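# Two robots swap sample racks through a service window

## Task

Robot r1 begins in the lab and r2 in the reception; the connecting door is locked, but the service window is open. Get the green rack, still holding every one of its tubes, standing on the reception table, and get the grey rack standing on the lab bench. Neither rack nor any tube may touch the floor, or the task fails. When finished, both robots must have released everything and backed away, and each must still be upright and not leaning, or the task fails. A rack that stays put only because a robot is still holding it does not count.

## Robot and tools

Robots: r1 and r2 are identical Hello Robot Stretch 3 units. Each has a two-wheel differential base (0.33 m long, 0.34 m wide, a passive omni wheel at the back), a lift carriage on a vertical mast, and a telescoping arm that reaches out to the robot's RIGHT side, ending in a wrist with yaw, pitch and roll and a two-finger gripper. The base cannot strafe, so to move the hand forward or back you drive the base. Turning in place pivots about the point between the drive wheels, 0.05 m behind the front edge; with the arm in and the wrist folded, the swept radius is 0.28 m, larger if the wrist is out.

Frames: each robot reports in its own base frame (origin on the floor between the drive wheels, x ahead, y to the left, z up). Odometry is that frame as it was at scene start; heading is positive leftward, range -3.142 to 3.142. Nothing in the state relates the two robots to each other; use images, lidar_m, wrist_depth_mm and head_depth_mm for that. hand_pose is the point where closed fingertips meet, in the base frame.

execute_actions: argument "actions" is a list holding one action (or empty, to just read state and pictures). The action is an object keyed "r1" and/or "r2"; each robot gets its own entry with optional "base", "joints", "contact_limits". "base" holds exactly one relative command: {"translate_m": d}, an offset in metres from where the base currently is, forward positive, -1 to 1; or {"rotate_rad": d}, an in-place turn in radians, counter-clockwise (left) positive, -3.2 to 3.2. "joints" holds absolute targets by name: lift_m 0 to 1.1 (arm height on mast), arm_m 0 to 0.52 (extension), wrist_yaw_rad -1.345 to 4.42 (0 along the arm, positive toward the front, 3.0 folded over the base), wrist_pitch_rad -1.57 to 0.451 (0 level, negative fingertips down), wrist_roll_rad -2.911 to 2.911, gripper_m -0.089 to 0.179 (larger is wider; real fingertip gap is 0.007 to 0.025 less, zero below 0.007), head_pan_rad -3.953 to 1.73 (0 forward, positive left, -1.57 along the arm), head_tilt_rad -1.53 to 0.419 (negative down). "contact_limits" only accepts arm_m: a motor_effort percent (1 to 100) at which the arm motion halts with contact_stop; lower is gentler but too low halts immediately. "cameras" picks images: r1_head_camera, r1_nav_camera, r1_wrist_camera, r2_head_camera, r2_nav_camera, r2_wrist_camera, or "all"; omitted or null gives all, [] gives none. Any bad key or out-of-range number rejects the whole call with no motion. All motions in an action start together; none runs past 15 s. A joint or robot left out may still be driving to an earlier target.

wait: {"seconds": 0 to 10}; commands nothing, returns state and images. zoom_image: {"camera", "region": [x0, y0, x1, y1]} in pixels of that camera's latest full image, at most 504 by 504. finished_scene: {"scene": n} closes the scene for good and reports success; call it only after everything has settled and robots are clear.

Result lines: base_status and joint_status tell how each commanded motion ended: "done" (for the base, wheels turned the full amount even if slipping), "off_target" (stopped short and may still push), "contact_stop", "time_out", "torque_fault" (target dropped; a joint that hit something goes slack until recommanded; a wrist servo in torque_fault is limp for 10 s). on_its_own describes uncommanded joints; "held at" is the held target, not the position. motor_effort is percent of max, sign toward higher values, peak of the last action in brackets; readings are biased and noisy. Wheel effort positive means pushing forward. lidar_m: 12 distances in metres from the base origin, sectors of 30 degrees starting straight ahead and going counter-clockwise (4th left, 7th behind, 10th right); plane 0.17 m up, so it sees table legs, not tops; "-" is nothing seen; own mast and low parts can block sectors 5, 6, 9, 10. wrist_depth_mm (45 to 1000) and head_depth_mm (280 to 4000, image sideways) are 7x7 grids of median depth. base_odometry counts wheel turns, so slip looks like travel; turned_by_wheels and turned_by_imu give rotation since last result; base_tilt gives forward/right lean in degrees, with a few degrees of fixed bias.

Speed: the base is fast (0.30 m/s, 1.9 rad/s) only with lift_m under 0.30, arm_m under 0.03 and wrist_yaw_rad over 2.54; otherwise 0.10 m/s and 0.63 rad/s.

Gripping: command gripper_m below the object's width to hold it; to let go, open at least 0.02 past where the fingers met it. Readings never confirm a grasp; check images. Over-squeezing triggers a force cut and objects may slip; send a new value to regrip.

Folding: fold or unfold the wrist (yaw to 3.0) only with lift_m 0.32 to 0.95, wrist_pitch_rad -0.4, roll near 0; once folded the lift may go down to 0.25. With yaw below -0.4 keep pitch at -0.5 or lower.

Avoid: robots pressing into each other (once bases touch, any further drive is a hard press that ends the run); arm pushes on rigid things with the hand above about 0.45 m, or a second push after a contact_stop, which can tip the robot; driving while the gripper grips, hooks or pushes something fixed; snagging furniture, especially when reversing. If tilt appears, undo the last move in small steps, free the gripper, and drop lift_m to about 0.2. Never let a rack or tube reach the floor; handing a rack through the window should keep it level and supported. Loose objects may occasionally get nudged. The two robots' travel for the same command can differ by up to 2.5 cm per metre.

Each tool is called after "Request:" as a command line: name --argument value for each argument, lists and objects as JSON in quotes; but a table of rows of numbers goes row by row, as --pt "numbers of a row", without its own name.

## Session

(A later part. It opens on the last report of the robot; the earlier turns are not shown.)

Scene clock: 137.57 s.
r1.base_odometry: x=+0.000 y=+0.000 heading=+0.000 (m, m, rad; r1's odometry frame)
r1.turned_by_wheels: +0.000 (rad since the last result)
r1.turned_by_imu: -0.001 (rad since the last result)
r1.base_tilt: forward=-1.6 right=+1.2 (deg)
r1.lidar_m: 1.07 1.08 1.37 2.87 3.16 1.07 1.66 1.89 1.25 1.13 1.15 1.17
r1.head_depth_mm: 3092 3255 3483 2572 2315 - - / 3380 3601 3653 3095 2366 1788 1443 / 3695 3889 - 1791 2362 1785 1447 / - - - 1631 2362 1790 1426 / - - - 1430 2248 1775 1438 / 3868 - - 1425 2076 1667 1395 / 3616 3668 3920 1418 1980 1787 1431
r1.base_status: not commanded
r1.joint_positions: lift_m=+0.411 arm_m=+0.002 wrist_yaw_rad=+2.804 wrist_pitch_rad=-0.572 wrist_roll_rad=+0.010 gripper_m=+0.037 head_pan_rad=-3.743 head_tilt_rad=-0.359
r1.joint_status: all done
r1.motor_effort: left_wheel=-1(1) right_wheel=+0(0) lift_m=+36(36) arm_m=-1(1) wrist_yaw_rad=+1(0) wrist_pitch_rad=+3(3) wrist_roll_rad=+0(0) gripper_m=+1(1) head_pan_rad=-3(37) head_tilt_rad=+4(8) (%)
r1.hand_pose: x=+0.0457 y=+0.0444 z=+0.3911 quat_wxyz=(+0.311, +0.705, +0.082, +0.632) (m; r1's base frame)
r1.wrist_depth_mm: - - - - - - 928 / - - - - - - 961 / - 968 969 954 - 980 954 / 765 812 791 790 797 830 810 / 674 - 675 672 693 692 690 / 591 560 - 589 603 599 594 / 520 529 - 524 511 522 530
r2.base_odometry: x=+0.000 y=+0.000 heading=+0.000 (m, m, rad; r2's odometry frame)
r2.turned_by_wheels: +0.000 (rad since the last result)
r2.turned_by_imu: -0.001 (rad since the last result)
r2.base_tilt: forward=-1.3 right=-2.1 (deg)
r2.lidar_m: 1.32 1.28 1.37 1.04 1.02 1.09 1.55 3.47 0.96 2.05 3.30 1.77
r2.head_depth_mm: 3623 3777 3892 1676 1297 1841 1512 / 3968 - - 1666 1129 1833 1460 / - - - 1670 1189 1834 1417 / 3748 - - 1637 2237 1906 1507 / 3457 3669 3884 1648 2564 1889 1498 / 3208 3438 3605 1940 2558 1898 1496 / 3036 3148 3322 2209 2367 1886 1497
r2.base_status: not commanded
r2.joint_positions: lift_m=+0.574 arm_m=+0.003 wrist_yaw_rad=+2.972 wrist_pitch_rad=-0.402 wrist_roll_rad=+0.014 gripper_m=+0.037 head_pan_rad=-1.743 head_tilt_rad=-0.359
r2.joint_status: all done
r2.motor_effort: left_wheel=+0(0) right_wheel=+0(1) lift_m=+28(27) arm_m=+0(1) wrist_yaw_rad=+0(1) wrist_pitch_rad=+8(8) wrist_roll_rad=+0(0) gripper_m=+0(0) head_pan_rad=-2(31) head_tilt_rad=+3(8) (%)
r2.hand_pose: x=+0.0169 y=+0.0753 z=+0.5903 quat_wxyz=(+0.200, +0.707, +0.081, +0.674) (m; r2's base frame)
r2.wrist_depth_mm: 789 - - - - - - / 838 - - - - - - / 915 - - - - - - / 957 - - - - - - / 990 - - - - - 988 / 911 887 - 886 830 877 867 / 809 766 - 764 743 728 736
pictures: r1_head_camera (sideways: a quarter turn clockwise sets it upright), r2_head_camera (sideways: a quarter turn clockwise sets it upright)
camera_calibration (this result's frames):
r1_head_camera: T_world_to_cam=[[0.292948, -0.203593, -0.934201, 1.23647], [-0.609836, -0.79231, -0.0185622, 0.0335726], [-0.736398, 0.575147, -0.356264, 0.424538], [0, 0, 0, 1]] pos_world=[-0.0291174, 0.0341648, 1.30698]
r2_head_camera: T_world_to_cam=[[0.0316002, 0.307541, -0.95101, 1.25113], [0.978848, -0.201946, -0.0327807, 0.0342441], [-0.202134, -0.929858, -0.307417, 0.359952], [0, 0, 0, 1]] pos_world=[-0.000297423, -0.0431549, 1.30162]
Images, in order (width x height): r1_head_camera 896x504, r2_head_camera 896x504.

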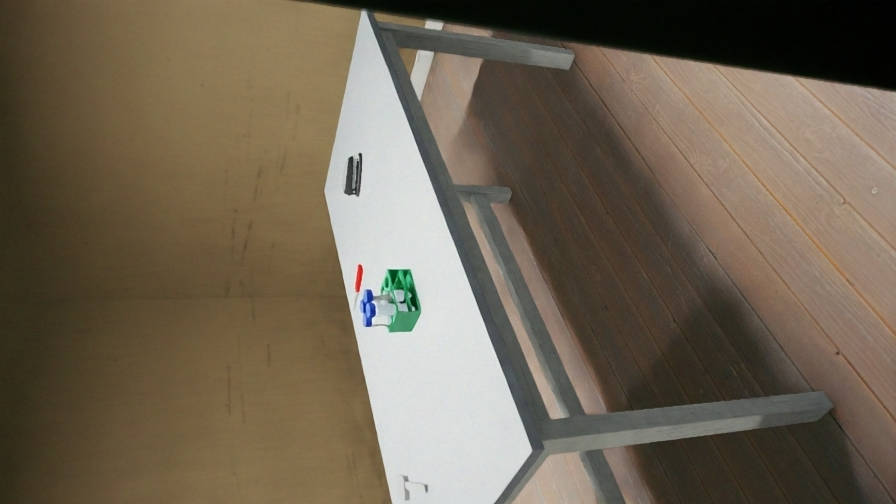

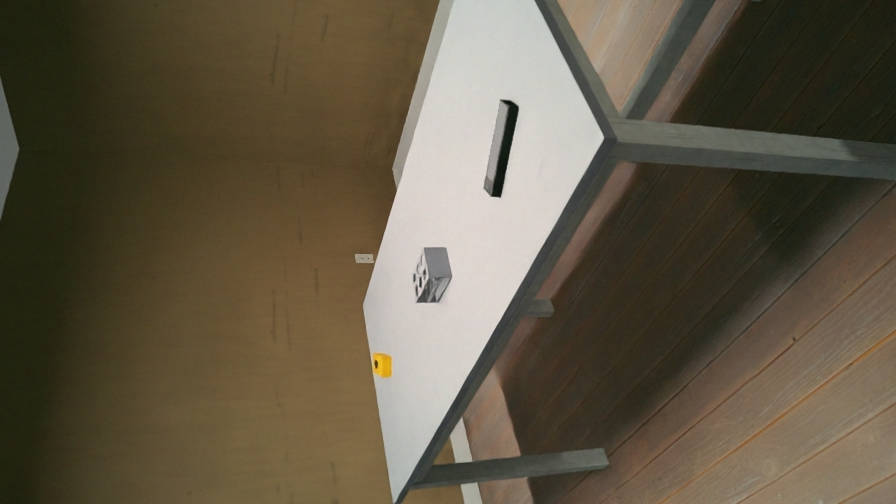

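Request:
execute_actions --actions '[{"r1": {"base": {"rotate_rad": -0.97}, "joints": {"lift_m": 0.28, "head_pan_rad": -1.57, "head_tilt_rad": -0.6}}, "r2": {"base": {"rotate_rad": -1.33}, "joints": {"lift_m": 0.28, "head_pan_rad": -1.57, "head_tilt_rad": -0.6}}}]' --cameras '[]'

Request:
execute_actions --actions '[{"r1": {"base": {"translate_m": -1.0}}, "r2": {"base": {"translate_m": 1.0}}}]' --cameras '[]'

Request:
execute_actions --actions '[{"r1": {"base": {"translate_m": -0.19}}, "r2": {"base": {"translate_m": 0.38}}}]' --cameras '[]'

Request:
execute_actions --actions '[{"r1": {"base": {"rotate_rad": -0.478}, "joints": {"lift_m": 0.9, "wrist_pitch_rad": -0.4}}, "r2": {"base": {"rotate_rad": 0.248}, "joints": {"lift_m": 0.9, "wrist_pitch_rad": -0.4}}}]' --cameras '["r1_head_camera", "r2_head_camera"]'

Scene clock: 229.53 s.
r1.base_odometry: x=+0.000 y=+0.000 heading=-0.970 (m, m, rad; r1's odometry frame)
r1.turned_by_wheels: -0.970 (rad since the last result)
r1.turned_by_imu: -0.978 (rad since the last result)
r1.base_tilt: forward=-1.5 right=+1.1 (deg)
r1.lidar_m: 1.17 1.13 1.07 1.10 1.47 3.12 2.13 1.07 1.66 1.72 1.21 1.13
r1.head_depth_mm: 3141 3476 3065 2256 1786 1467 1242 / 3288 3681 3106 2261 1769 1462 1243 / 3083 3583 3078 2241 1773 1462 1234 / 2416 2727 2883 2247 1762 1440 1244 / 2007 2189 2423 2229 1757 1457 1231 / 1793 1772 2012 2083 1750 1456 1234 / - 1592 1707 1856 1750 1452 1234
r1.base_status: done
r1.joint_positions: lift_m=+0.280 arm_m=+0.002 wrist_yaw_rad=+2.804 wrist_pitch_rad=-0.574 wrist_roll_rad=+0.010 gripper_m=+0.037 head_pan_rad=-1.577 head_tilt_rad=-0.593
r1.joint_status: all done
r1.motor_effort: left_wheel=+1(9) right_wheel=-3(9) lift_m=+30(30) arm_m=-1(1) wrist_yaw_rad=+0(1) wrist_pitch_rad=+4(4) wrist_roll_rad=+0(0) gripper_m=+0(0) head_pan_rad=+3(36) head_tilt_rad=-4(17) (%)
r1.hand_pose: x=+0.0457 y=+0.0442 z=+0.2596 quat_wxyz=(+0.312, +0.705, +0.082, +0.632) (m; r1's base frame)
r1.wrist_depth_mm: - - - - - 995 942 / - 917 910 927 932 937 953 / - 707 715 717 734 732 739 / 578 601 596 599 601 601 611 / 507 - 532 505 503 510 511 / - - - 442 449 446 447 / - - - 390 382 394 394
r2.base_odometry: x=+0.000 y=+0.000 heading=-1.330 (m, m, rad; r2's odometry frame)
r2.turned_by_wheels: -1.330 (rad since the last result)
r2.turned_by_imu: -1.324 (rad since the last result)
r2.base_tilt: forward=-1.3 right=-2.1 (deg)
r2.lidar_m: 2.18 2.50 1.47 1.28 1.28 1.16 1.01 1.04 1.22 2.18 1.51 0.96
r2.head_depth_mm: 1667 1667 1803 1902 1828 1526 1278 / 2004 2098 2222 2250 1876 1516 1273 / 2499 2658 2860 2428 1867 1517 1271 / 3084 3362 3380 2418 1854 1505 1272 / 3038 3349 3455 2411 1854 1510 1260 / 3011 3273 3413 2410 1864 1510 1264 / 2880 3160 3332 2402 1852 1501 1260
r2.base_status: done
r2.joint_positions: lift_m=+0.281 arm_m=+0.003 wrist_yaw_rad=+2.972 wrist_pitch_rad=-0.402 wrist_roll_rad=+0.014 gripper_m=+0.037 head_pan_rad=-1.577 head_tilt_rad=-0.592
r2.joint_status: all done
r2.motor_effort: left_wheel=+3(11) right_wheel=-1(6) lift_m=+15(25) arm_m=+0(0) wrist_yaw_rad=-1(1) wrist_pitch_rad=+8(8) wrist_roll_rad=+0(0) gripper_m=+0(1) head_pan_rad=+3(14) head_tilt_rad=-3(16) (%)
r2.hand_pose: x=+0.0169 y=+0.0752 z=+0.2968 quat_wxyz=(+0.200, +0.707, +0.081, +0.674) (m; r2's base frame)
r2.wrist_depth_mm: - - - - - - - / - - - - - - - / - - 958 990 944 911 888 / 796 756 763 742 718 699 702 / 640 624 636 601 610 592 557 / 538 531 - 533 479 499 484 / 479 - - - 434 434 423
pictures: none
No camera images: the call's "cameras" was empty. Leave "cameras" out to get every camera's image.

Scene clock: 234.57 s.
r1.base_odometry: x=-0.565 y=+0.825 heading=-0.970 (m, m, rad; r1's odometry frame)
r1.turned_by_wheels: +0.000 (rad since the last result)
r1.turned_by_imu: -0.002 (rad since the last result)
r1.base_tilt: forward=-1.6 right=+1.2 (deg)
r1.lidar_m: 2.07 1.61 1.53 1.57 2.09 2.26 1.14 1.20 1.14 0.60 2.15 2.04
r1.head_depth_mm: 2753 3000 3133 923 727 690 1239 / 2865 3140 1258 919 725 1385 1241 / 3015 3282 1259 913 722 1433 1238 / 3148 3459 3073 913 741 1459 1240 / 3287 3681 3082 909 787 1063 1198 / 3071 3361 3057 2231 1618 1417 1240 / 2660 2875 2873 2212 1750 1449 1229
r1.base_status: done
r1.joint_positions: lift_m=+0.280 arm_m=+0.002 wrist_yaw_rad=+2.804 wrist_pitch_rad=-0.574 wrist_roll_rad=+0.010 gripper_m=+0.037 head_pan_rad=-1.577 head_tilt_rad=-0.593
r1.joint_status: not commanded
r1.motor_effort: left_wheel=+1(8) right_wheel=-3(11) lift_m=+30(30) arm_m=+0(0) wrist_yaw_rad=+1(1) wrist_pitch_rad=+4(4) wrist_roll_rad=+0(0) gripper_m=+0(0) head_pan_rad=+3(3) head_tilt_rad=-3(3) (%)
r1.hand_pose: x=+0.0457 y=+0.0442 z=+0.2596 quat_wxyz=(+0.312, +0.705, +0.082, +0.632) (m; r1's base frame)
r1.wrist_depth_mm: - - - - - - - / - 903 925 894 926 914 939 / - 715 722 720 732 735 733 / 577 606 592 588 602 605 598 / 496 - 536 515 506 513 514 / - - - 444 449 447 447 / - - - 390 383 392 394
r2.base_odometry: x=+0.239 y=-0.971 heading=-1.330 (m, m, rad; r2's odometry frame)
r2.turned_by_wheels: +0.000 (rad since the last result)
r2.turned_by_imu: -0.003 (rad since the last result)
r2.base_tilt: forward=-1.3 right=-2.1 (deg)
r2.lidar_m: 1.19 2.32 1.76 1.54 1.54 1.79 2.00 2.01 0.59 1.15 1.15 1.35
r2.head_depth_mm: 3127 3330 3309 2455 1878 1524 1278 / 3087 3400 3509 2447 765 866 1216 / 3018 3311 3479 993 765 1437 1212 / 2923 3179 3402 993 762 1428 1275 / 2858 3131 3295 985 760 1393 1269 / 2754 3019 3219 981 757 671 1265 / 2684 2953 3172 983 756 650 1261
r2.base_status: done
r2.joint_positions: lift_m=+0.281 arm_m=+0.003 wrist_yaw_rad=+2.972 wrist_pitch_rad=-0.402 wrist_roll_rad=+0.014 gripper_m=+0.037 head_pan_rad=-1.577 head_tilt_rad=-0.592
r2.joint_status: not commanded
r2.motor_effort: left_wheel=+3(16) right_wheel=-1(6) lift_m=+16(16) arm_m=+1(0) wrist_yaw_rad=-1(1) wrist_pitch_rad=+9(9) wrist_roll_rad=+0(0) gripper_m=+0(0) head_pan_rad=+2(3) head_tilt_rad=-2(4) (%)
r2.hand_pose: x=+0.0169 y=+0.0752 z=+0.2968 quat_wxyz=(+0.200, +0.707, +0.081, +0.674) (m; r2's base frame)
r2.wrist_depth_mm: - - - - - - - / - - - - - - - / - - 982 947 914 925 881 / 805 761 755 733 731 703 701 / 651 625 640 601 604 570 579 / 545 530 - 519 491 492 487 / 484 - - - 440 425 427
pictures: none
No camera images: the call's "cameras" was empty. Leave "cameras" out to get every camera's image.

Scene clock: 237.60 s.
r1.base_odometry: x=-0.673 y=+0.981 heading=-0.970 (m, m, rad; r1's odometry frame)
r1.turned_by_wheels: +0.000 (rad since the last result)
r1.turned_by_imu: -0.001 (rad since the last result)
r1.base_tilt: forward=-1.6 right=+1.1 (deg)
r1.lidar_m: 2.24 1.70 1.62 1.67 2.20 2.09 0.95 1.10 1.05 1.07 0.66 2.20
r1.head_depth_mm: 2670 2935 3139 756 708 598 1210 / 2753 3064 3131 918 724 598 1243 / 2884 3199 3064 915 722 627 1229 / 3053 3373 1246 910 720 1360 1242 / 3199 3551 3048 910 717 1378 1234 / 3242 3495 3065 903 716 1443 1221 / 2917 3113 3018 906 757 1012 1176
r1.base_status: done
r1.joint_positions: lift_m=+0.280 arm_m=+0.002 wrist_yaw_rad=+2.804 wrist_pitch_rad=-0.574 wrist_roll_rad=+0.010 gripper_m=+0.037 head_pan_rad=-1.577 head_tilt_rad=-0.593
r1.joint_status: not commanded
r1.motor_effort: left_wheel=+1(9) right_wheel=-3(11) lift_m=+30(30) arm_m=+0(1) wrist_yaw_rad=+1(1) wrist_pitch_rad=+4(4) wrist_roll_rad=+0(0) gripper_m=+0(0) head_pan_rad=+3(3) head_tilt_rad=-2(2) (%)
r1.hand_pose: x=+0.0457 y=+0.0442 z=+0.2596 quat_wxyz=(+0.312, +0.705, +0.082, +0.632) (m; r1's base frame)
r1.wrist_depth_mm: - - - - - - - / - 925 903 903 933 939 933 / - 707 718 720 720 734 733 / 569 608 593 591 604 597 601 / 496 - 535 517 507 513 511 / - - - 440 452 447 441 / - - - 392 383 389 393
r2.base_odometry: x=+0.329 y=-1.340 heading=-1.330 (m, m, rad; r2's odometry frame)
r2.turned_by_wheels: +0.000 (rad since the last result)
r2.turned_by_imu: -0.001 (rad since the last result)
r2.base_tilt: forward=-1.3 right=-2.0 (deg)
r2.lidar_m: 1.95 1.95 1.86 1.63 1.63 1.89 2.37 0.79 0.80 1.06 1.06 0.82
r2.head_depth_mm: 3046 3425 3482 1000 769 679 1276 / 2987 3297 3514 999 766 658 1273 / 2908 3228 3369 994 766 639 1271 / 2844 3128 3302 988 763 621 1271 / 2749 3022 3247 987 761 618 1239 / 2692 2943 3139 985 741 617 1212 / 2610 2864 3095 978 757 615 1188
r2.base_status: done
r2.joint_positions: lift_m=+0.281 arm_m=+0.003 wrist_yaw_rad=+2.972 wrist_pitch_rad=-0.402 wrist_roll_rad=+0.014 gripper_m=+0.037 head_pan_rad=-1.577 head_tilt_rad=-0.592
r2.joint_status: not commanded
r2.motor_effort: left_wheel=+3(15) right_wheel=-2(5) lift_m=+16(16) arm_m=+0(1) wrist_yaw_rad=+0(0) wrist_pitch_rad=+9(9) wrist_roll_rad=+0(0) gripper_m=+0(1) head_pan_rad=+2(2) head_tilt_rad=-3(3) (%)
r2.hand_pose: x=+0.0169 y=+0.0752 z=+0.2968 quat_wxyz=(+0.200, +0.707, +0.081, +0.674) (m; r2's base frame)
r2.wrist_depth_mm: - - - - - - - / - - - - - - - / - - 990 942 932 889 870 / 805 746 741 767 709 705 708 / 638 640 624 606 612 583 562 / 540 543 - 526 486 500 486 / 472 - - - 434 443 423
pictures: none
No camera images: the call's "cameras" was empty. Leave "cameras" out to get every camera's image.

Scene clock: 244.07 s.
r1.base_odometry: x=-0.673 y=+0.981 heading=-1.448 (m, m, rad; r1's odometry frame)
r1.turned_by_wheels: -0.478 (rad since the last result)
r1.turned_by_imu: -0.482 (rad since the last result)
r1.base_tilt: forward=-1.6 right=+1.0 (deg)
r1.lidar_m: 2.21 2.27 1.68 1.62 1.69 2.17 2.09 0.95 1.09 1.05 1.09 0.65
r1.head_depth_mm: 2777 3118 3169 922 724 - - / 2793 3101 3126 924 725 - - / 2749 3036 3087 917 724 620 - / 2769 3044 3064 913 720 625 - / 2748 3059 3043 760 718 625 - / 2750 3006 3013 911 714 624 - / 2721 2990 2989 902 716 604 1229
r1.base_status: done
r1.joint_positions: lift_m=+0.900 arm_m=+0.002 wrist_yaw_rad=+2.804 wrist_pitch_rad=-0.420 wrist_roll_rad=+0.010 gripper_m=+0.037 head_pan_rad=-1.577 head_tilt_rad=-0.593
r1.joint_status: all done
r1.motor_effort: left_wheel=+1(8) right_wheel=-3(10) lift_m=+41(42) arm_m=+0(1) wrist_yaw_rad=+1(2) wrist_pitch_rad=+5(6) wrist_roll_rad=+0(0) gripper_m=+0(0) head_pan_rad=+3(3) head_tilt_rad=-2(2) (%)
r1.hand_pose: x=+0.0529 y=+0.0650 z=+0.9120 quat_wxyz=(+0.262, +0.709, +0.028, +0.654) (m; r1's base frame)
r1.wrist_depth_mm: - - - - - - - / - - - - - - - / - - - - - - - / - - - - - - - / - - - - - - - / - - - - - - - / - - - - - - -
r2.base_odometry: x=+0.329 y=-1.340 heading=-1.082 (m, m, rad; r2's odometry frame)
r2.turned_by_wheels: +0.248 (rad since the last result)
r2.turned_by_imu: +0.245 (rad since the last result)
r2.base_tilt: forward=-1.3 right=-2.0 (deg)
r2.lidar_m: 1.95 2.03 1.68 1.63 1.69 2.33 2.37 0.79 1.10 1.06 1.10 0.82
r2.head_depth_mm: 2712 3011 3297 1001 769 660 - / 2725 3016 3256 998 767 656 - / 2737 3058 3263 991 767 630 - / 2740 3005 3182 993 749 620 - / 2718 2998 3210 987 760 633 - / 2700 2982 3229 984 759 618 1248 / 2696 2932 3204 978 758 614 1237
r2.base_status: done
r2.joint_positions: lift_m=+0.899 arm_m=+0.003 wrist_yaw_rad=+2.972 wrist_pitch_rad=-0.415 wrist_roll_rad=+0.014 gripper_m=+0.037 head_pan_rad=-1.577 head_tilt_rad=-0.593
r2.joint_status: all done
r2.motor_effort: left_wheel=-2(13) right_wheel=+3(10) lift_m=+39(41) arm_m=-1(2) wrist_yaw_rad=-1(1) wrist_pitch_rad=+8(8) wrist_roll_rad=+0(0) gripper_m=+0(0) head_pan_rad=+3(2) head_tilt_rad=-3(4) (%)
r2.hand_pose: x=+0.0166 y=+0.0736 z=+0.9127 quat_wxyz=(+0.205, +0.706, +0.086, +0.672) (m; r2's base frame)
r2.wrist_depth_mm: - - - - - - - / - - - - - - - / - - - - - - - / - - - - - - - / - - - - - - - / - - - - - - - / - - - - - - -
pictures: r1_head_camera (sideways: a quarter turn clockwise sets it upright), r2_head_camera (sideways: a quarter turn clockwise sets it upright)
camera_calibration (this result's frames):
r1_head_camera: T_world_to_cam=[[0.00560874, 0.563508, -0.826091, 1.09721], [0.998012, -0.0550155, -0.0307522, 0.0396272], [-0.0627769, -0.824276, -0.562697, 0.689041], [0, 0, 0, 1]] pos_world=[-0.00244648, -0.0481437, 1.29533]
r2_head_camera: T_world_to_cam=[[-0.0182999, 0.520398, -0.853728, 1.12451], [0.998807, -0.0291398, -0.0391721, 0.0424324], [-0.0452626, -0.853427, -0.519244, 0.634644], [0, 0, 0, 1]] pos_world=[0.00692227, -0.0423351, 1.29122]
Images, in order (width x height): r1_head_camera 896x504, r2_head_camera 896x504.

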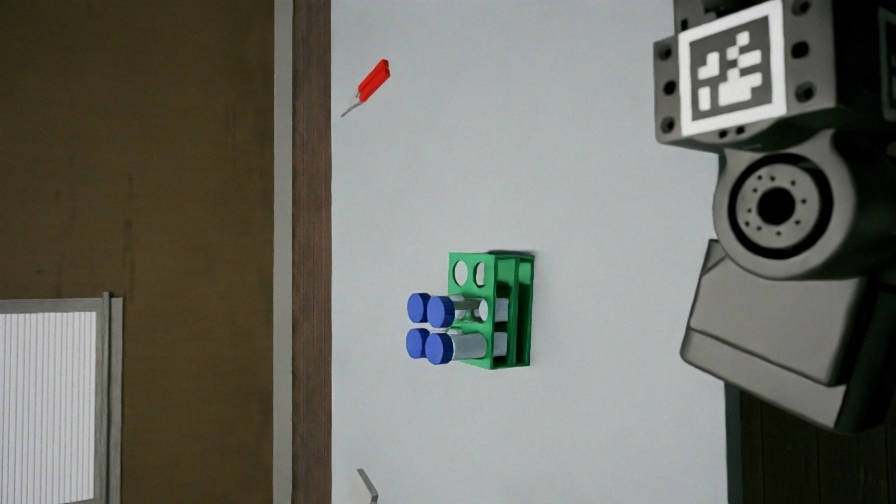

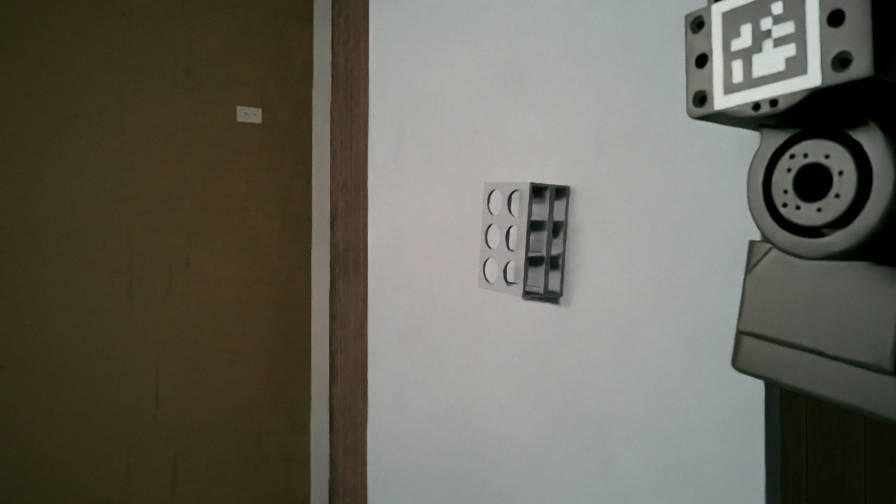

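Request:
execute_actions --actions '[{"r1": {"base": {"translate_m": 0.06}, "joints": {"wrist_yaw_rad": -0.09, "gripper_m": 0.179}}, "r2": {"joints": {"wrist_yaw_rad": -0.09, "gripper_m": 0.179}}}]' --cameras '[]'

Request:
execute_actions --actions '[{"r1": {"joints": {"wrist_pitch_rad": 0.0, "arm_m": 0.1}}, "r2": {"joints": {"wrist_pitch_rad": 0.0, "arm_m": 0.1}}}]' --cameras '["r1_head_camera", "r2_head_camera", "r1_wrist_camera", "r2_wrist_camera"]'

Scene clock: 293.20 s.
r1.base_odometry: x=-0.666 y=+0.922 heading=-1.448 (m, m, rad; r1's odometry frame)
r1.turned_by_wheels: +0.000 (rad since the last result)
r1.turned_by_imu: +0.000 (rad since the last result)
r1.base_tilt: forward=-1.6 right=+1.1 (deg)
r1.lidar_m: 2.14 2.21 1.68 1.62 1.69 2.23 2.15 1.00 1.09 1.05 0.65 0.61
r1.head_depth_mm: 2820 3084 3108 924 724 - - / 2793 3087 3106 920 735 - - / 2716 3078 3077 916 743 - - / 2744 3037 3097 779 743 - - / 2716 3060 3042 876 718 623 1235 / 2736 3014 3058 905 716 621 1230 / 2735 2997 2991 899 713 605 1222
r1.base_status: done
r1.joint_positions: lift_m=+0.900 arm_m=+0.002 wrist_yaw_rad=-0.088 wrist_pitch_rad=-0.420 wrist_roll_rad=+0.010 gripper_m=+0.179 head_pan_rad=-1.577 head_tilt_rad=-0.593
r1.joint_status: all done
r1.motor_effort: left_wheel=+1(7) right_wheel=-3(4) lift_m=+42(41) arm_m=-1(1) wrist_yaw_rad=-2(3) wrist_pitch_rad=+5(5) wrist_roll_rad=+0(0) gripper_m=+0(89) head_pan_rad=+3(3) head_tilt_rad=-2(2) (%)
r1.hand_pose: x=-0.0413 y=-0.3698 z=+0.9120 quat_wxyz=(+0.681, +0.116, -0.700, -0.179) (m; r1's base frame)
r1.wrist_depth_mm: - - - - - - - / - - - - - - - / 628 640 640 476 656 661 634 / 478 488 467 447 499 504 508 / 390 392 394 399 399 403 410 / 337 330 331 332 335 335 344 / 267 285 283 288 287 289 -
r2.base_odometry: x=+0.329 y=-1.340 heading=-1.082 (m, m, rad; r2's odometry frame)
r2.turned_by_wheels: +0.000 (rad since the last result)
r2.turned_by_imu: -0.001 (rad since the last result)
r2.base_tilt: forward=-1.2 right=-2.1 (deg)
r2.lidar_m: 1.95 2.03 1.69 1.63 1.69 2.34 2.37 0.79 1.10 1.06 1.11 0.82
r2.head_depth_mm: 2762 3033 3268 1001 769 - - / 2714 3001 3233 997 766 657 - / 2714 3020 3232 990 763 - - / 2718 3005 3228 988 756 627 - / 2708 2977 3204 987 758 612 1236 / 2736 3008 3242 984 759 616 1232 / 2691 2992 3203 983 757 616 1229
r2.base_status: not commanded
r2.joint_positions: lift_m=+0.899 arm_m=+0.003 wrist_yaw_rad=-0.088 wrist_pitch_rad=-0.415 wrist_roll_rad=+0.014 gripper_m=+0.179 head_pan_rad=-1.577 head_tilt_rad=-0.593
r2.joint_status: all done
r2.motor_effort: left_wheel=-2(2) right_wheel=+2(3) lift_m=+38(38) arm_m=+0(0) wrist_yaw_rad=-2(3) wrist_pitch_rad=+8(8) wrist_roll_rad=+0(0) gripper_m=+0(83) head_pan_rad=+3(2) head_tilt_rad=-3(3) (%)
r2.hand_pose: x=-0.0412 y=-0.3717 z=+0.9127 quat_wxyz=(+0.680, +0.114, -0.702, -0.177) (m; r2's base frame)
r2.wrist_depth_mm: - - - - - - - / - - 891 843 787 775 759 / 668 631 606 502 588 571 566 / 504 494 475 457 463 442 437 / 410 419 399 384 377 381 380 / 352 335 329 332 323 318 - / 290 290 290 288 283 280 284
pictures: none
No camera images: the call's "cameras" was empty. Leave "cameras" out to get every camera's image.

Scene clock: 295.17 s.
r1.base_odometry: x=-0.666 y=+0.922 heading=-1.448 (m, m, rad; r1's odometry frame)
r1.turned_by_wheels: +0.000 (rad since the last result)
r1.turned_by_imu: +0.000 (rad since the last result)
r1.base_tilt: forward=-1.6 right=+1.1 (deg)
r1.lidar_m: 2.14 2.20 1.68 1.62 1.68 2.23 2.15 1.00 1.09 1.05 0.65 0.61
r1.head_depth_mm: 2774 3063 3089 958 - - 1219 / 2790 3084 3105 994 - - 1243 / 2761 3050 3148 989 - - 1242 / 2755 3075 3056 1012 - - 1240 / 2755 3089 3078 843 718 622 1240 / 2709 3058 3024 903 715 623 1233 / 2720 3013 3011 902 716 606 1220
r1.base_status: not commanded
r1.joint_positions: lift_m=+0.900 arm_m=+0.100 wrist_yaw_rad=-0.089 wrist_pitch_rad=-0.024 wrist_roll_rad=+0.010 gripper_m=+0.179 head_pan_rad=-1.577 head_tilt_rad=-0.593
r1.joint_status: all done
r1.motor_effort: left_wheel=+1(1) right_wheel=-3(3) lift_m=+41(41) arm_m=+3(3) wrist_yaw_rad=-1(1) wrist_pitch_rad=+6(6) wrist_roll_rad=+0(0) gripper_m=+1(0) head_pan_rad=+3(3) head_tilt_rad=-2(2) (%)
r1.hand_pose: x=-0.0442 y=-0.4993 z=+1.0084 quat_wxyz=(+0.703, -0.023, -0.710, -0.040) (m; r1's base frame)
r1.wrist_depth_mm: - - - - - - - / - - - - - - - / - - - - - - - / - - - - - - - / - - - - - - - / 647 626 632 640 645 652 707 / 442 471 456 389 489 492 -
r2.base_odometry: x=+0.329 y=-1.340 heading=-1.082 (m, m, rad; r2's odometry frame)
r2.turned_by_wheels: +0.000 (rad since the last result)
r2.turned_by_imu: +0.000 (rad since the last result)
r2.base_tilt: forward=-1.2 right=-2.0 (deg)
r2.lidar_m: 1.96 2.03 1.69 1.63 1.69 2.33 2.37 0.79 1.10 1.06 1.11 0.82
r2.head_depth_mm: 2752 3017 3268 999 - - 1243 / 2750 3005 3270 1039 - - 1232 / 2744 2991 3226 1037 - - 1246 / 2750 2971 3232 1032 - 636 1247 / 2729 2996 3222 988 758 618 1241 / 2710 2968 3215 981 758 616 1232 / 2696 2959 3220 980 756 614 1234
r2.base_status: not commanded
r2.joint_positions: lift_m=+0.899 arm_m=+0.100 wrist_yaw_rad=-0.089 wrist_pitch_rad=-0.023 wrist_roll_rad=+0.014 gripper_m=+0.179 head_pan_rad=-1.577 head_tilt_rad=-0.593
r2.joint_status: all done
r2.motor_effort: left_wheel=-2(2) right_wheel=+2(2) lift_m=+39(38) arm_m=+3(6) wrist_yaw_rad=-2(2) wrist_pitch_rad=+11(14) wrist_roll_rad=+0(0) gripper_m=+0(0) head_pan_rad=+2(2) head_tilt_rad=-2(3) (%)
r2.hand_pose: x=-0.0441 y=-0.4993 z=+1.0082 quat_wxyz=(+0.701, -0.023, -0.711, -0.039) (m; r2's base frame)
r2.wrist_depth_mm: - - - - - - - / - - - - - - - / - - - - - - - / - - - - - - - / - - 851 844 789 795 834 / 655 600 607 583 583 575 - / 476 473 466 402 457 449 429
pictures: r1_head_camera (sideways: a quarter turn clockwise sets it upright), r1_wrist_camera, r2_head_camera (sideways: a quarter turn clockwise sets it upright), r2_wrist_camera
camera_calibration (this result's frames):
r1_head_camera: T_world_to_cam=[[0.00560867, 0.563508, -0.826091, 1.09721], [0.998012, -0.0550154, -0.0307522, 0.0396272], [-0.0627768, -0.824277, -0.562696, 0.689041], [0, 0, 0, 1]] pos_world=[-0.00244648, -0.0481438, 1.29533]
r1_wrist_camera: T_world_to_cam=[[-0.996581, 0.0816378, 0.0127414, -0.0154861], [0.00145384, 0.171507, -0.985182, 1.11284], [-0.0826133, -0.981795, -0.17104, -0.161607], [0, 0, 0, 1]] pos_world=[-0.030402, -0.348261, 1.0689]
r2_head_camera: T_world_to_cam=[[-0.0183001, 0.520398, -0.853728, 1.12451], [0.998808, -0.0291395, -0.0391721, 0.0424324], [-0.0452623, -0.853427, -0.519244, 0.634644], [0, 0, 0, 1]] pos_world=[0.00692228, -0.0423351, 1.29122]
r2_wrist_camera: T_world_to_cam=[[-0.99864, 0.0404397, -0.0329047, 0.0148405], [0.0415584, 0.236374, -0.970773, 1.128], [-0.03148, -0.97082, -0.237733, -0.0811124], [0, 0, 0, 1]] pos_world=[-0.0346111, -0.345976, 1.07624]
Images, in order (width x height): r1_head_camera 896x504, r1_wrist_camera 644x364, r2_head_camera 896x504, r2_wrist_camera 644x364.

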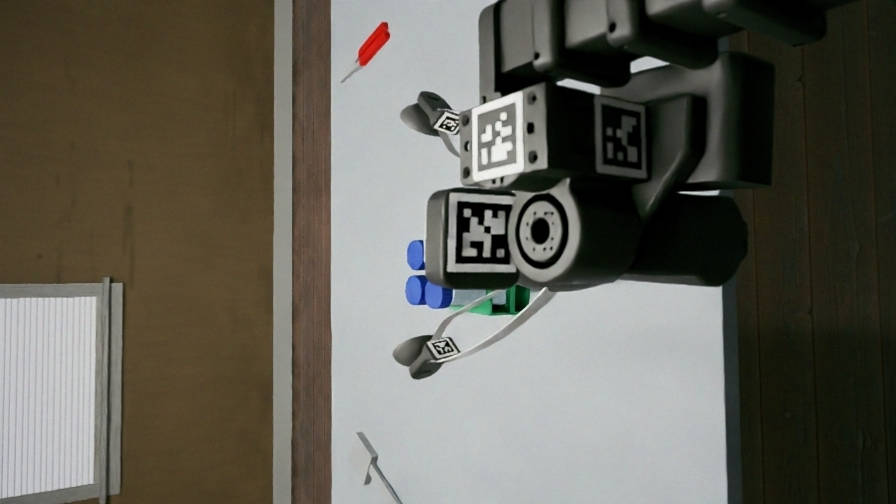

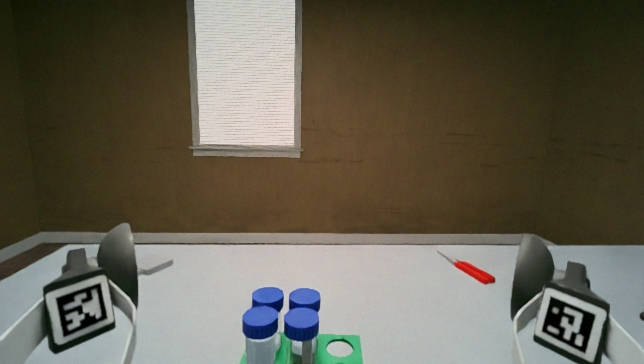

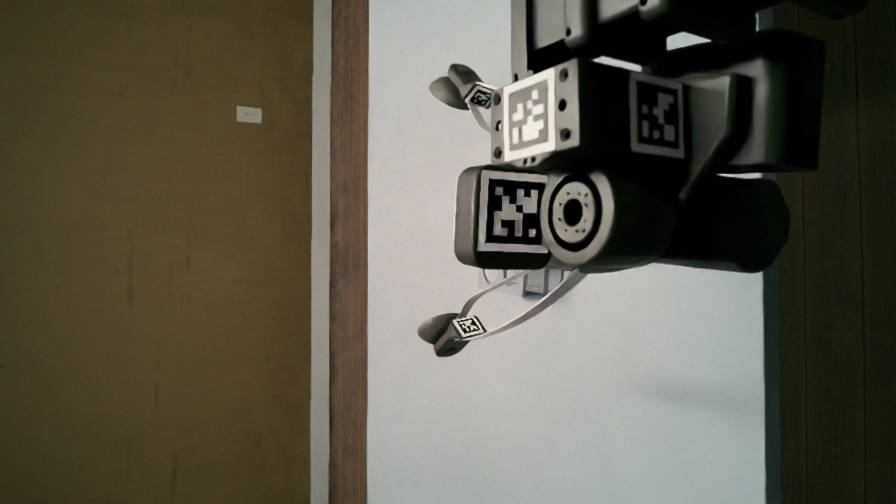

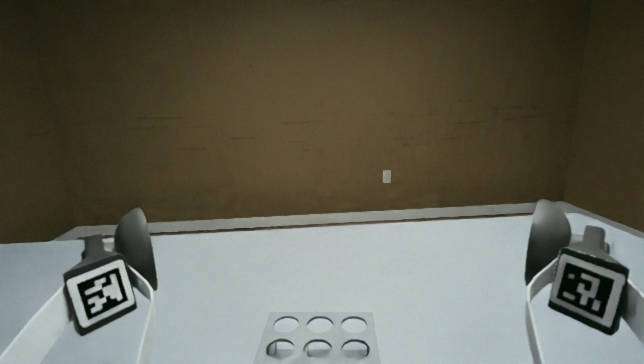

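Request:
execute_actions --actions '[{"r1": {"joints": {"lift_m": 0.71, "arm_m": 0.17}}, "r2": {"joints": {"lift_m": 0.71, "arm_m": 0.17}}}]' --cameras '["r1_head_camera", "r2_head_camera", "r1_wrist_camera", "r2_wrist_camera"]'

Scene clock: 311.53 s.
r1.base_odometry: x=-0.666 y=+0.922 heading=-1.448 (m, m, rad; r1's odometry frame)
r1.turned_by_wheels: +0.000 (rad since the last result)
r1.turned_by_imu: -0.001 (rad since the last result)
r1.base_tilt: forward=-1.7 right=+1.2 (deg)
r1.lidar_m: 2.14 2.21 1.68 1.62 1.68 2.23 2.16 1.00 1.09 1.05 0.65 0.61
r1.head_depth_mm: 2801 3077 3118 924 725 631 1254 / 2796 3128 3095 916 726 - - / 2769 3050 3074 915 723 - 1207 / 2768 3089 3110 779 768 - 1227 / 2700 3099 3044 877 697 624 1234 / 2742 3079 3037 905 717 622 1236 / 2685 2999 3023 903 715 606 1232
r1.base_status: not commanded
r1.joint_positions: lift_m=+0.710 arm_m=+0.170 wrist_yaw_rad=-0.089 wrist_pitch_rad=-0.023 wrist_roll_rad=+0.010 gripper_m=+0.179 head_pan_rad=-1.577 head_tilt_rad=-0.593
r1.joint_status: all done
r1.motor_effort: left_wheel=+1(1) right_wheel=-3(3) lift_m=+30(37) arm_m=+3(4) wrist_yaw_rad=+0(0) wrist_pitch_rad=+6(6) wrist_roll_rad=+0(0) gripper_m=+0(0) head_pan_rad=+3(3) head_tilt_rad=-2(2) (%)
r1.hand_pose: x=-0.0443 y=-0.5693 z=+0.8190 quat_wxyz=(+0.703, -0.023, -0.710, -0.040) (m; r1's base frame)
r1.wrist_depth_mm: - - - - - - - / - - - - - - - / - - - - - - - / 596 578 261 281 682 710 731 / 338 344 221 228 331 376 380 / - 238 219 219 235 250 262 / - 180 184 185 187 189 -
r2.base_odometry: x=+0.329 y=-1.340 heading=-1.082 (m, m, rad; r2's odometry frame)
r2.turned_by_wheels: +0.000 (rad since the last result)
r2.turned_by_imu: -0.001 (rad since the last result)
r2.base_tilt: forward=-1.3 right=-2.0 (deg)
r2.lidar_m: 1.95 2.03 1.69 1.63 1.69 2.34 2.37 0.79 1.10 1.06 1.10 0.82
r2.head_depth_mm: 2721 3028 3261 1001 768 624 1308 / 2749 3010 3253 996 768 657 - / 2739 3026 3207 989 765 - - / 2715 3005 3223 990 762 - 1211 / 2719 2993 3210 983 760 617 1240 / 2723 2949 3209 979 757 616 1232 / 2710 2967 3210 981 753 615 1234
r2.base_status: not commanded
r2.joint_positions: lift_m=+0.711 arm_m=+0.170 wrist_yaw_rad=-0.089 wrist_pitch_rad=-0.022 wrist_roll_rad=+0.014 gripper_m=+0.179 head_pan_rad=-1.577 head_tilt_rad=-0.593
r2.joint_status: all done
r2.motor_effort: left_wheel=-2(2) right_wheel=+3(3) lift_m=+15(36) arm_m=+4(7) wrist_yaw_rad=-2(2) wrist_pitch_rad=+11(11) wrist_roll_rad=+0(0) gripper_m=+0(0) head_pan_rad=+2(2) head_tilt_rad=-2(2) (%)
r2.hand_pose: x=-0.0441 y=-0.5693 z=+0.8196 quat_wxyz=(+0.701, -0.024, -0.711, -0.039) (m; r2's base frame)
r2.wrist_depth_mm: - - - - - - - / - - - - - - - / - - - - - - - / 618 585 562 295 520 499 475 / 351 369 275 262 288 312 323 / 264 236 236 234 231 229 - / 184 189 186 185 181 179 170
pictures: r1_head_camera (sideways: a quarter turn clockwise sets it upright), r1_wrist_camera, r2_head_camera (sideways: a quarter turn clockwise sets it upright), r2_wrist_camera
camera_calibration (this result's frames):
r1_head_camera: T_world_to_cam=[[0.00560874, 0.563508, -0.826091, 1.09721], [0.998012, -0.0550155, -0.0307522, 0.0396272], [-0.0627769, -0.824276, -0.562696, 0.689041], [0, 0, 0, 1]] pos_world=[-0.00244648, -0.0481437, 1.29533]
r1_wrist_camera: T_world_to_cam=[[-0.996575, 0.0817003, 0.0127478, -0.00734109], [0.00139009, 0.170698, -0.985322, 0.937913], [-0.0826772, -0.98193, -0.170227, -0.2635], [0, 0, 0, 1]] pos_world=[-0.0304051, -0.418238, 0.879385]
r2_head_camera: T_world_to_cam=[[-0.0183, 0.520398, -0.853728, 1.12451], [0.998808, -0.0291396, -0.0391721, 0.0424324], [-0.0452624, -0.853427, -0.519244, 0.634644], [0, 0, 0, 1]] pos_world=[0.00692228, -0.0423351, 1.29122]
r2_wrist_camera: T_world_to_cam=[[-0.99864, 0.0404721, -0.032868, 0.011437], [0.0415066, 0.235639, -0.970954, 0.961165], [-0.0315515, -0.970998, -0.236998, -0.194638], [0, 0, 0, 1]] pos_world=[-0.0346144, -0.415944, 0.887495]
Images, in order (width x height): r1_head_camera 896x504, r1_wrist_camera 644x364, r2_head_camera 896x504, r2_wrist_camera 644x364.

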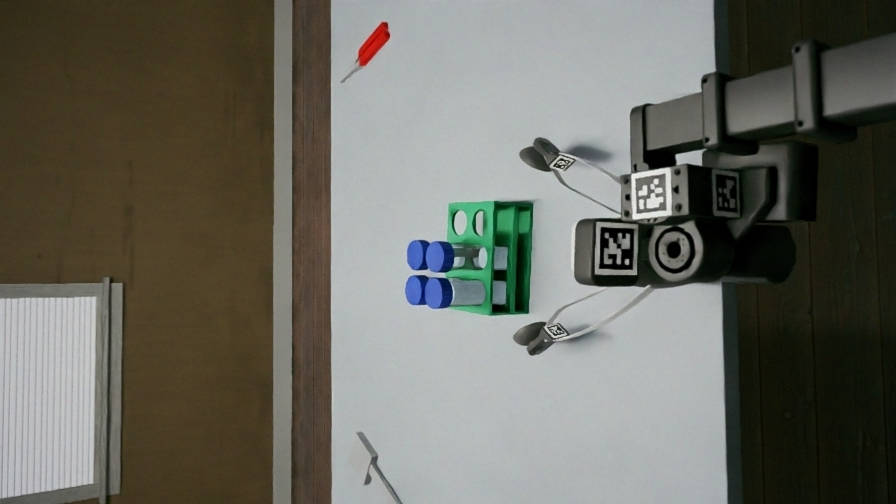

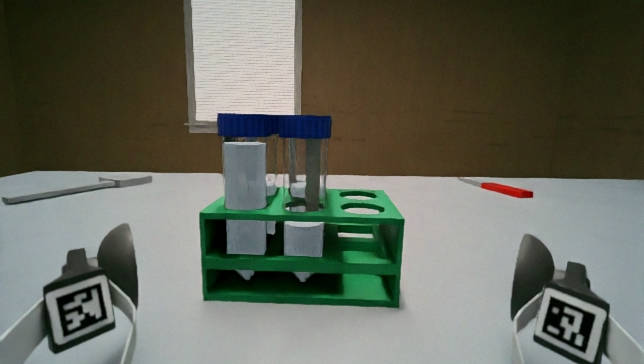

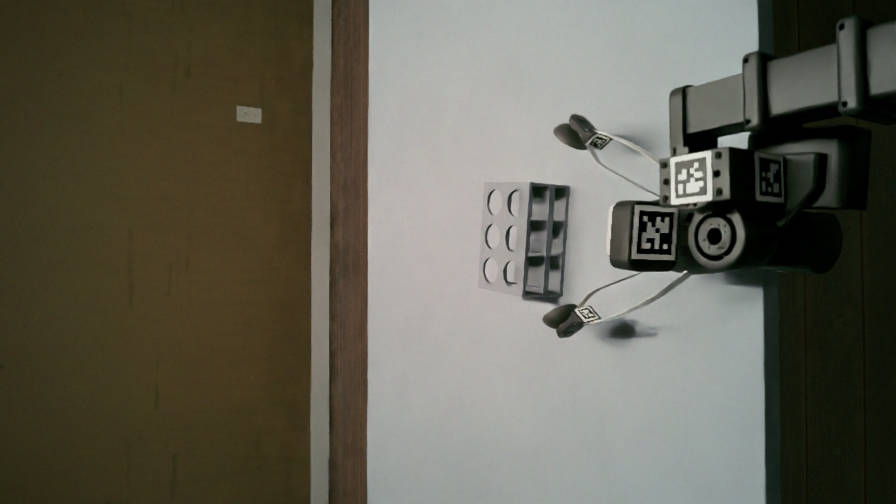

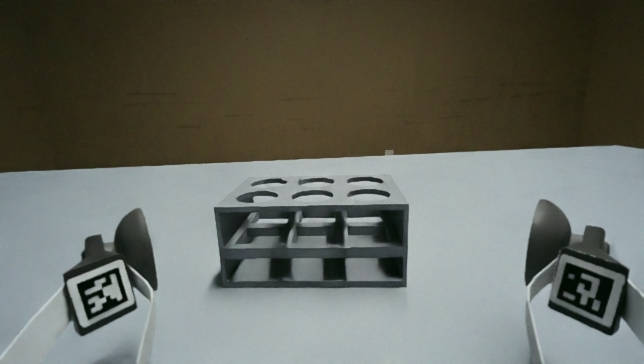

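Request:
execute_actions --actions '[{"r1": {"base": {"translate_m": 0.008}}, "r2": {"base": {"translate_m": 0.013}}}]' --cameras '[]'

Request:
execute_actions --actions '[{"r1": {"joints": {"arm_m": 0.29}}, "r2": {"joints": {"arm_m": 0.29}}}]' --cameras '["r1_head_camera", "r2_head_camera", "r1_wrist_camera", "r2_wrist_camera"]'

Scene clock: 336.97 s.
r1.base_odometry: x=-0.665 y=+0.914 heading=-1.447 (m, m, rad; r1's odometry frame)
r1.turned_by_wheels: +0.000 (rad since the last result)
r1.turned_by_imu: +0.000 (rad since the last result)
r1.base_tilt: forward=-1.6 right=+1.0 (deg)
r1.lidar_m: 2.13 2.20 1.68 1.62 1.68 2.24 2.16 1.01 1.09 1.05 0.64 0.60
r1.head_depth_mm: 2783 3113 3118 924 729 631 1258 / 2770 3095 3094 920 725 - - / 2744 3072 3080 914 724 - 1199 / 2765 3077 3028 772 765 - 1231 / 2693 2975 3021 873 698 623 1236 / 2733 3029 3007 904 718 621 1228 / 2716 2965 3065 901 716 605 1230
r1.base_status: done
r1.joint_positions: lift_m=+0.710 arm_m=+0.170 wrist_yaw_rad=-0.089 wrist_pitch_rad=-0.023 wrist_roll_rad=+0.010 gripper_m=+0.179 head_pan_rad=-1.577 head_tilt_rad=-0.593
r1.joint_status: not commanded
r1.motor_effort: left_wheel=+1(6) right_wheel=-3(7) lift_m=+30(30) arm_m=+3(3) wrist_yaw_rad=+0(0) wrist_pitch_rad=+6(6) wrist_roll_rad=+0(0) gripper_m=+0(0) head_pan_rad=+3(3) head_tilt_rad=-3(2) (%)
r1.hand_pose: x=-0.0443 y=-0.5693 z=+0.8190 quat_wxyz=(+0.703, -0.023, -0.710, -0.040) (m; r1's base frame)
r1.wrist_depth_mm: - - - - - - - / - - - - - - - / - - - - - - - / 588 599 474 285 682 701 749 / 335 346 223 233 307 374 378 / - 239 219 219 235 250 263 / - 181 183 185 187 189 -
r2.base_odometry: x=+0.335 y=-1.352 heading=-1.082 (m, m, rad; r2's odometry frame)
r2.turned_by_wheels: +0.000 (rad since the last result)
r2.turned_by_imu: -0.001 (rad since the last result)
r2.base_tilt: forward=-1.3 right=-2.1 (deg)
r2.lidar_m: 1.94 2.02 1.68 1.62 1.69 2.33 2.38 0.80 1.10 1.06 1.10 0.81
r2.head_depth_mm: 2744 2995 3267 1001 768 623 1305 / 2753 3059 3271 996 767 656 - / 2740 3007 3231 991 763 - - / 2736 2977 3225 987 764 - 1215 / 2721 2997 3225 989 759 617 1238 / 2707 2967 3222 984 758 615 1235 / 2683 2962 3175 983 756 615 1235
r2.base_status: done
r2.joint_positions: lift_m=+0.711 arm_m=+0.170 wrist_yaw_rad=-0.089 wrist_pitch_rad=-0.022 wrist_roll_rad=+0.014 gripper_m=+0.179 head_pan_rad=-1.577 head_tilt_rad=-0.593
r2.joint_status: not commanded
r2.motor_effort: left_wheel=-2(4) right_wheel=+3(8) lift_m=+16(16) arm_m=+4(3) wrist_yaw_rad=-2(2) wrist_pitch_rad=+11(11) wrist_roll_rad=+0(0) gripper_m=+0(0) head_pan_rad=+2(2) head_tilt_rad=-2(3) (%)
r2.hand_pose: x=-0.0441 y=-0.5693 z=+0.8196 quat_wxyz=(+0.701, -0.024, -0.711, -0.039) (m; r2's base frame)
r2.wrist_depth_mm: - - - - - - - / - - - - - - - / - - - - - - - / 615 575 552 294 522 499 479 / 361 373 293 266 264 312 326 / 264 238 237 235 231 226 - / 183 188 185 184 181 179 170
pictures: none
No camera images: the call's "cameras" was empty. Leave "cameras" out to get every camera's image.

Scene clock: 339.10 s.
r1.base_odometry: x=-0.665 y=+0.914 heading=-1.447 (m, m, rad; r1's odometry frame)
r1.turned_by_wheels: +0.000 (rad since the last result)
r1.turned_by_imu: +0.000 (rad since the last result)
r1.base_tilt: forward=-1.6 right=+1.0 (deg)
r1.lidar_m: 2.13 2.20 1.68 1.62 1.69 2.24 2.16 1.01 1.09 1.05 0.64 0.61
r1.head_depth_mm: 2781 3095 3132 923 726 628 1265 / 2759 3125 3158 917 746 - - / 2777 3114 3120 952 - 627 1241 / 2752 3063 3085 806 - 618 1244 / 2736 3053 3050 907 718 625 1238 / 2739 3038 3036 908 713 623 1235 / 2726 3013 3025 902 714 604 1235
r1.base_status: not commanded
r1.joint_positions: lift_m=+0.710 arm_m=+0.290 wrist_yaw_rad=-0.091 wrist_pitch_rad=-0.023 wrist_roll_rad=+0.010 gripper_m=+0.179 head_pan_rad=-1.577 head_tilt_rad=-0.593
r1.joint_status: all done
r1.motor_effort: left_wheel=+1(1) right_wheel=-3(3) lift_m=+30(30) arm_m=+3(5) wrist_yaw_rad=+1(2) wrist_pitch_rad=+6(6) wrist_roll_rad=+0(0) gripper_m=+0(0) head_pan_rad=+3(3) head_tilt_rad=-3(2) (%)
r1.hand_pose: x=-0.0446 y=-0.6892 z=+0.8190 quat_wxyz=(+0.703, -0.024, -0.710, -0.040) (m; r1's base frame)
r1.wrist_depth_mm: - - - - - - - / - - - - - - - / - - 109 109 - - - / - - 118 490 - - - / 337 342 120 158 194 371 376 / - 124 118 119 128 122 254 / - 129 127 126 154 130 -
r2.base_odometry: x=+0.335 y=-1.352 heading=-1.082 (m, m, rad; r2's odometry frame)
r2.turned_by_wheels: +0.000 (rad since the last result)
r2.turned_by_imu: +0.000 (rad since the last result)
r2.base_tilt: forward=-1.3 right=-2.1 (deg)
r2.lidar_m: 1.94 2.02 1.68 1.63 1.69 2.33 2.39 0.81 1.10 1.06 1.10 0.81
r2.head_depth_mm: 2735 3019 3223 999 767 624 1309 / 2720 3036 3253 997 793 - 1250 / 2747 3021 3260 994 771 590 1275 / 2716 2990 3228 989 - 603 1243 / 2705 2985 3202 986 758 618 1240 / 2697 2990 3192 981 758 617 1237 / 2702 2967 3212 980 753 615 1232
r2.base_status: not commanded
r2.joint_positions: lift_m=+0.711 arm_m=+0.290 wrist_yaw_rad=-0.089 wrist_pitch_rad=-0.022 wrist_roll_rad=+0.014 gripper_m=+0.179 head_pan_rad=-1.577 head_tilt_rad=-0.593
r2.joint_status: all done
r2.motor_effort: left_wheel=-3(2) right_wheel=+3(2) lift_m=+16(15) arm_m=+4(5) wrist_yaw_rad=-1(2) wrist_pitch_rad=+11(11) wrist_roll_rad=+0(0) gripper_m=+0(0) head_pan_rad=+3(2) head_tilt_rad=-2(3) (%)
r2.hand_pose: x=-0.0443 y=-0.6893 z=+0.8196 quat_wxyz=(+0.701, -0.024, -0.711, -0.039) (m; r2's base frame)
r2.wrist_depth_mm: - - - - - - - / - - - - - - - / - - - - - - - / - 589 548 527 518 493 469 / 350 366 309 185 179 312 325 / 264 238 133 124 128 126 - / 182 182 155 160 162 132 170
pictures: r1_head_camera (sideways: a quarter turn clockwise sets it upright), r1_wrist_camera, r2_head_camera (sideways: a quarter turn clockwise sets it upright), r2_wrist_camera
camera_calibration (this result's frames):
r1_head_camera: T_world_to_cam=[[0.0056086, 0.563508, -0.826091, 1.09721], [0.998012, -0.0550153, -0.0307522, 0.0396272], [-0.0627767, -0.824276, -0.562697, 0.689041], [0, 0, 0, 1]] pos_world=[-0.00244647, -0.0481438, 1.29533]
r1_wrist_camera: T_world_to_cam=[[-0.996471, 0.0829612, 0.0127485, 0.00301022], [0.00160059, 0.17064, -0.985332, 0.958379], [-0.0839198, -0.981835, -0.17017, -0.381335], [0, 0, 0, 1]] pos_world=[-0.0305359, -0.538195, 0.879391]
r2_head_camera: T_world_to_cam=[[-0.0182999, 0.520398, -0.853728, 1.12451], [0.998807, -0.0291398, -0.0391721, 0.0424324], [-0.0452626, -0.853427, -0.519244, 0.634644], [0, 0, 0, 1]] pos_world=[0.00692227, -0.0423351, 1.29122]
r2_wrist_camera: T_world_to_cam=[[-0.998616, 0.0410612, -0.0328637, 0.0165462], [0.0416387, 0.235532, -0.970974, 0.989414], [-0.0321289, -0.970999, -0.236916, -0.311232], [0, 0, 0, 1]] pos_world=[-0.0346741, -0.535924, 0.887503]
Images, in order (width x height): r1_head_camera 896x504, r1_wrist_camera 644x364, r2_head_camera 896x504, r2_wrist_camera 644x364.

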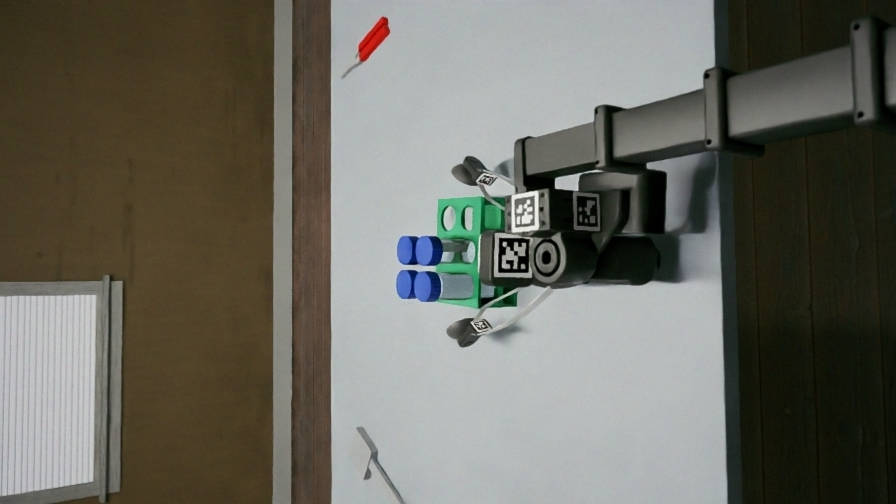

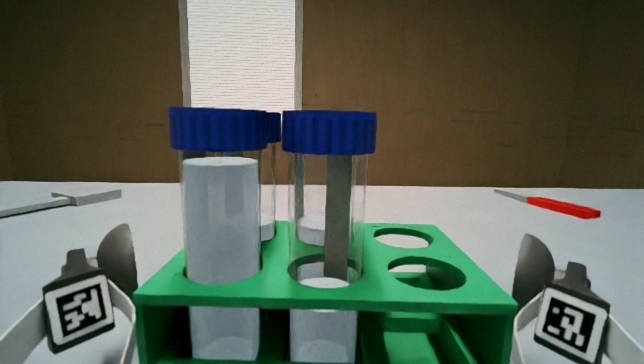

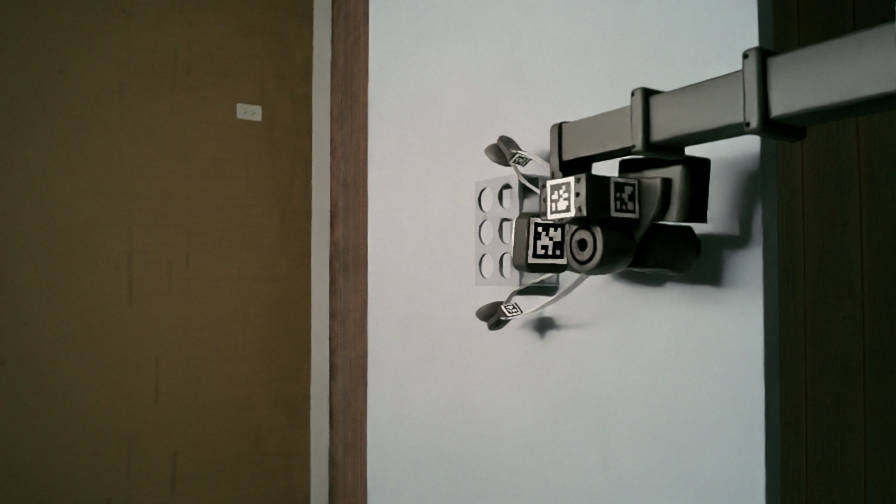

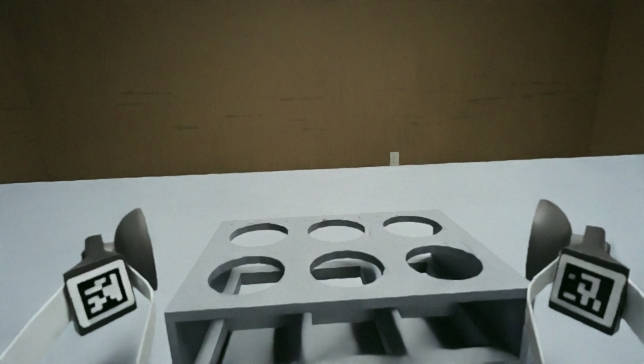

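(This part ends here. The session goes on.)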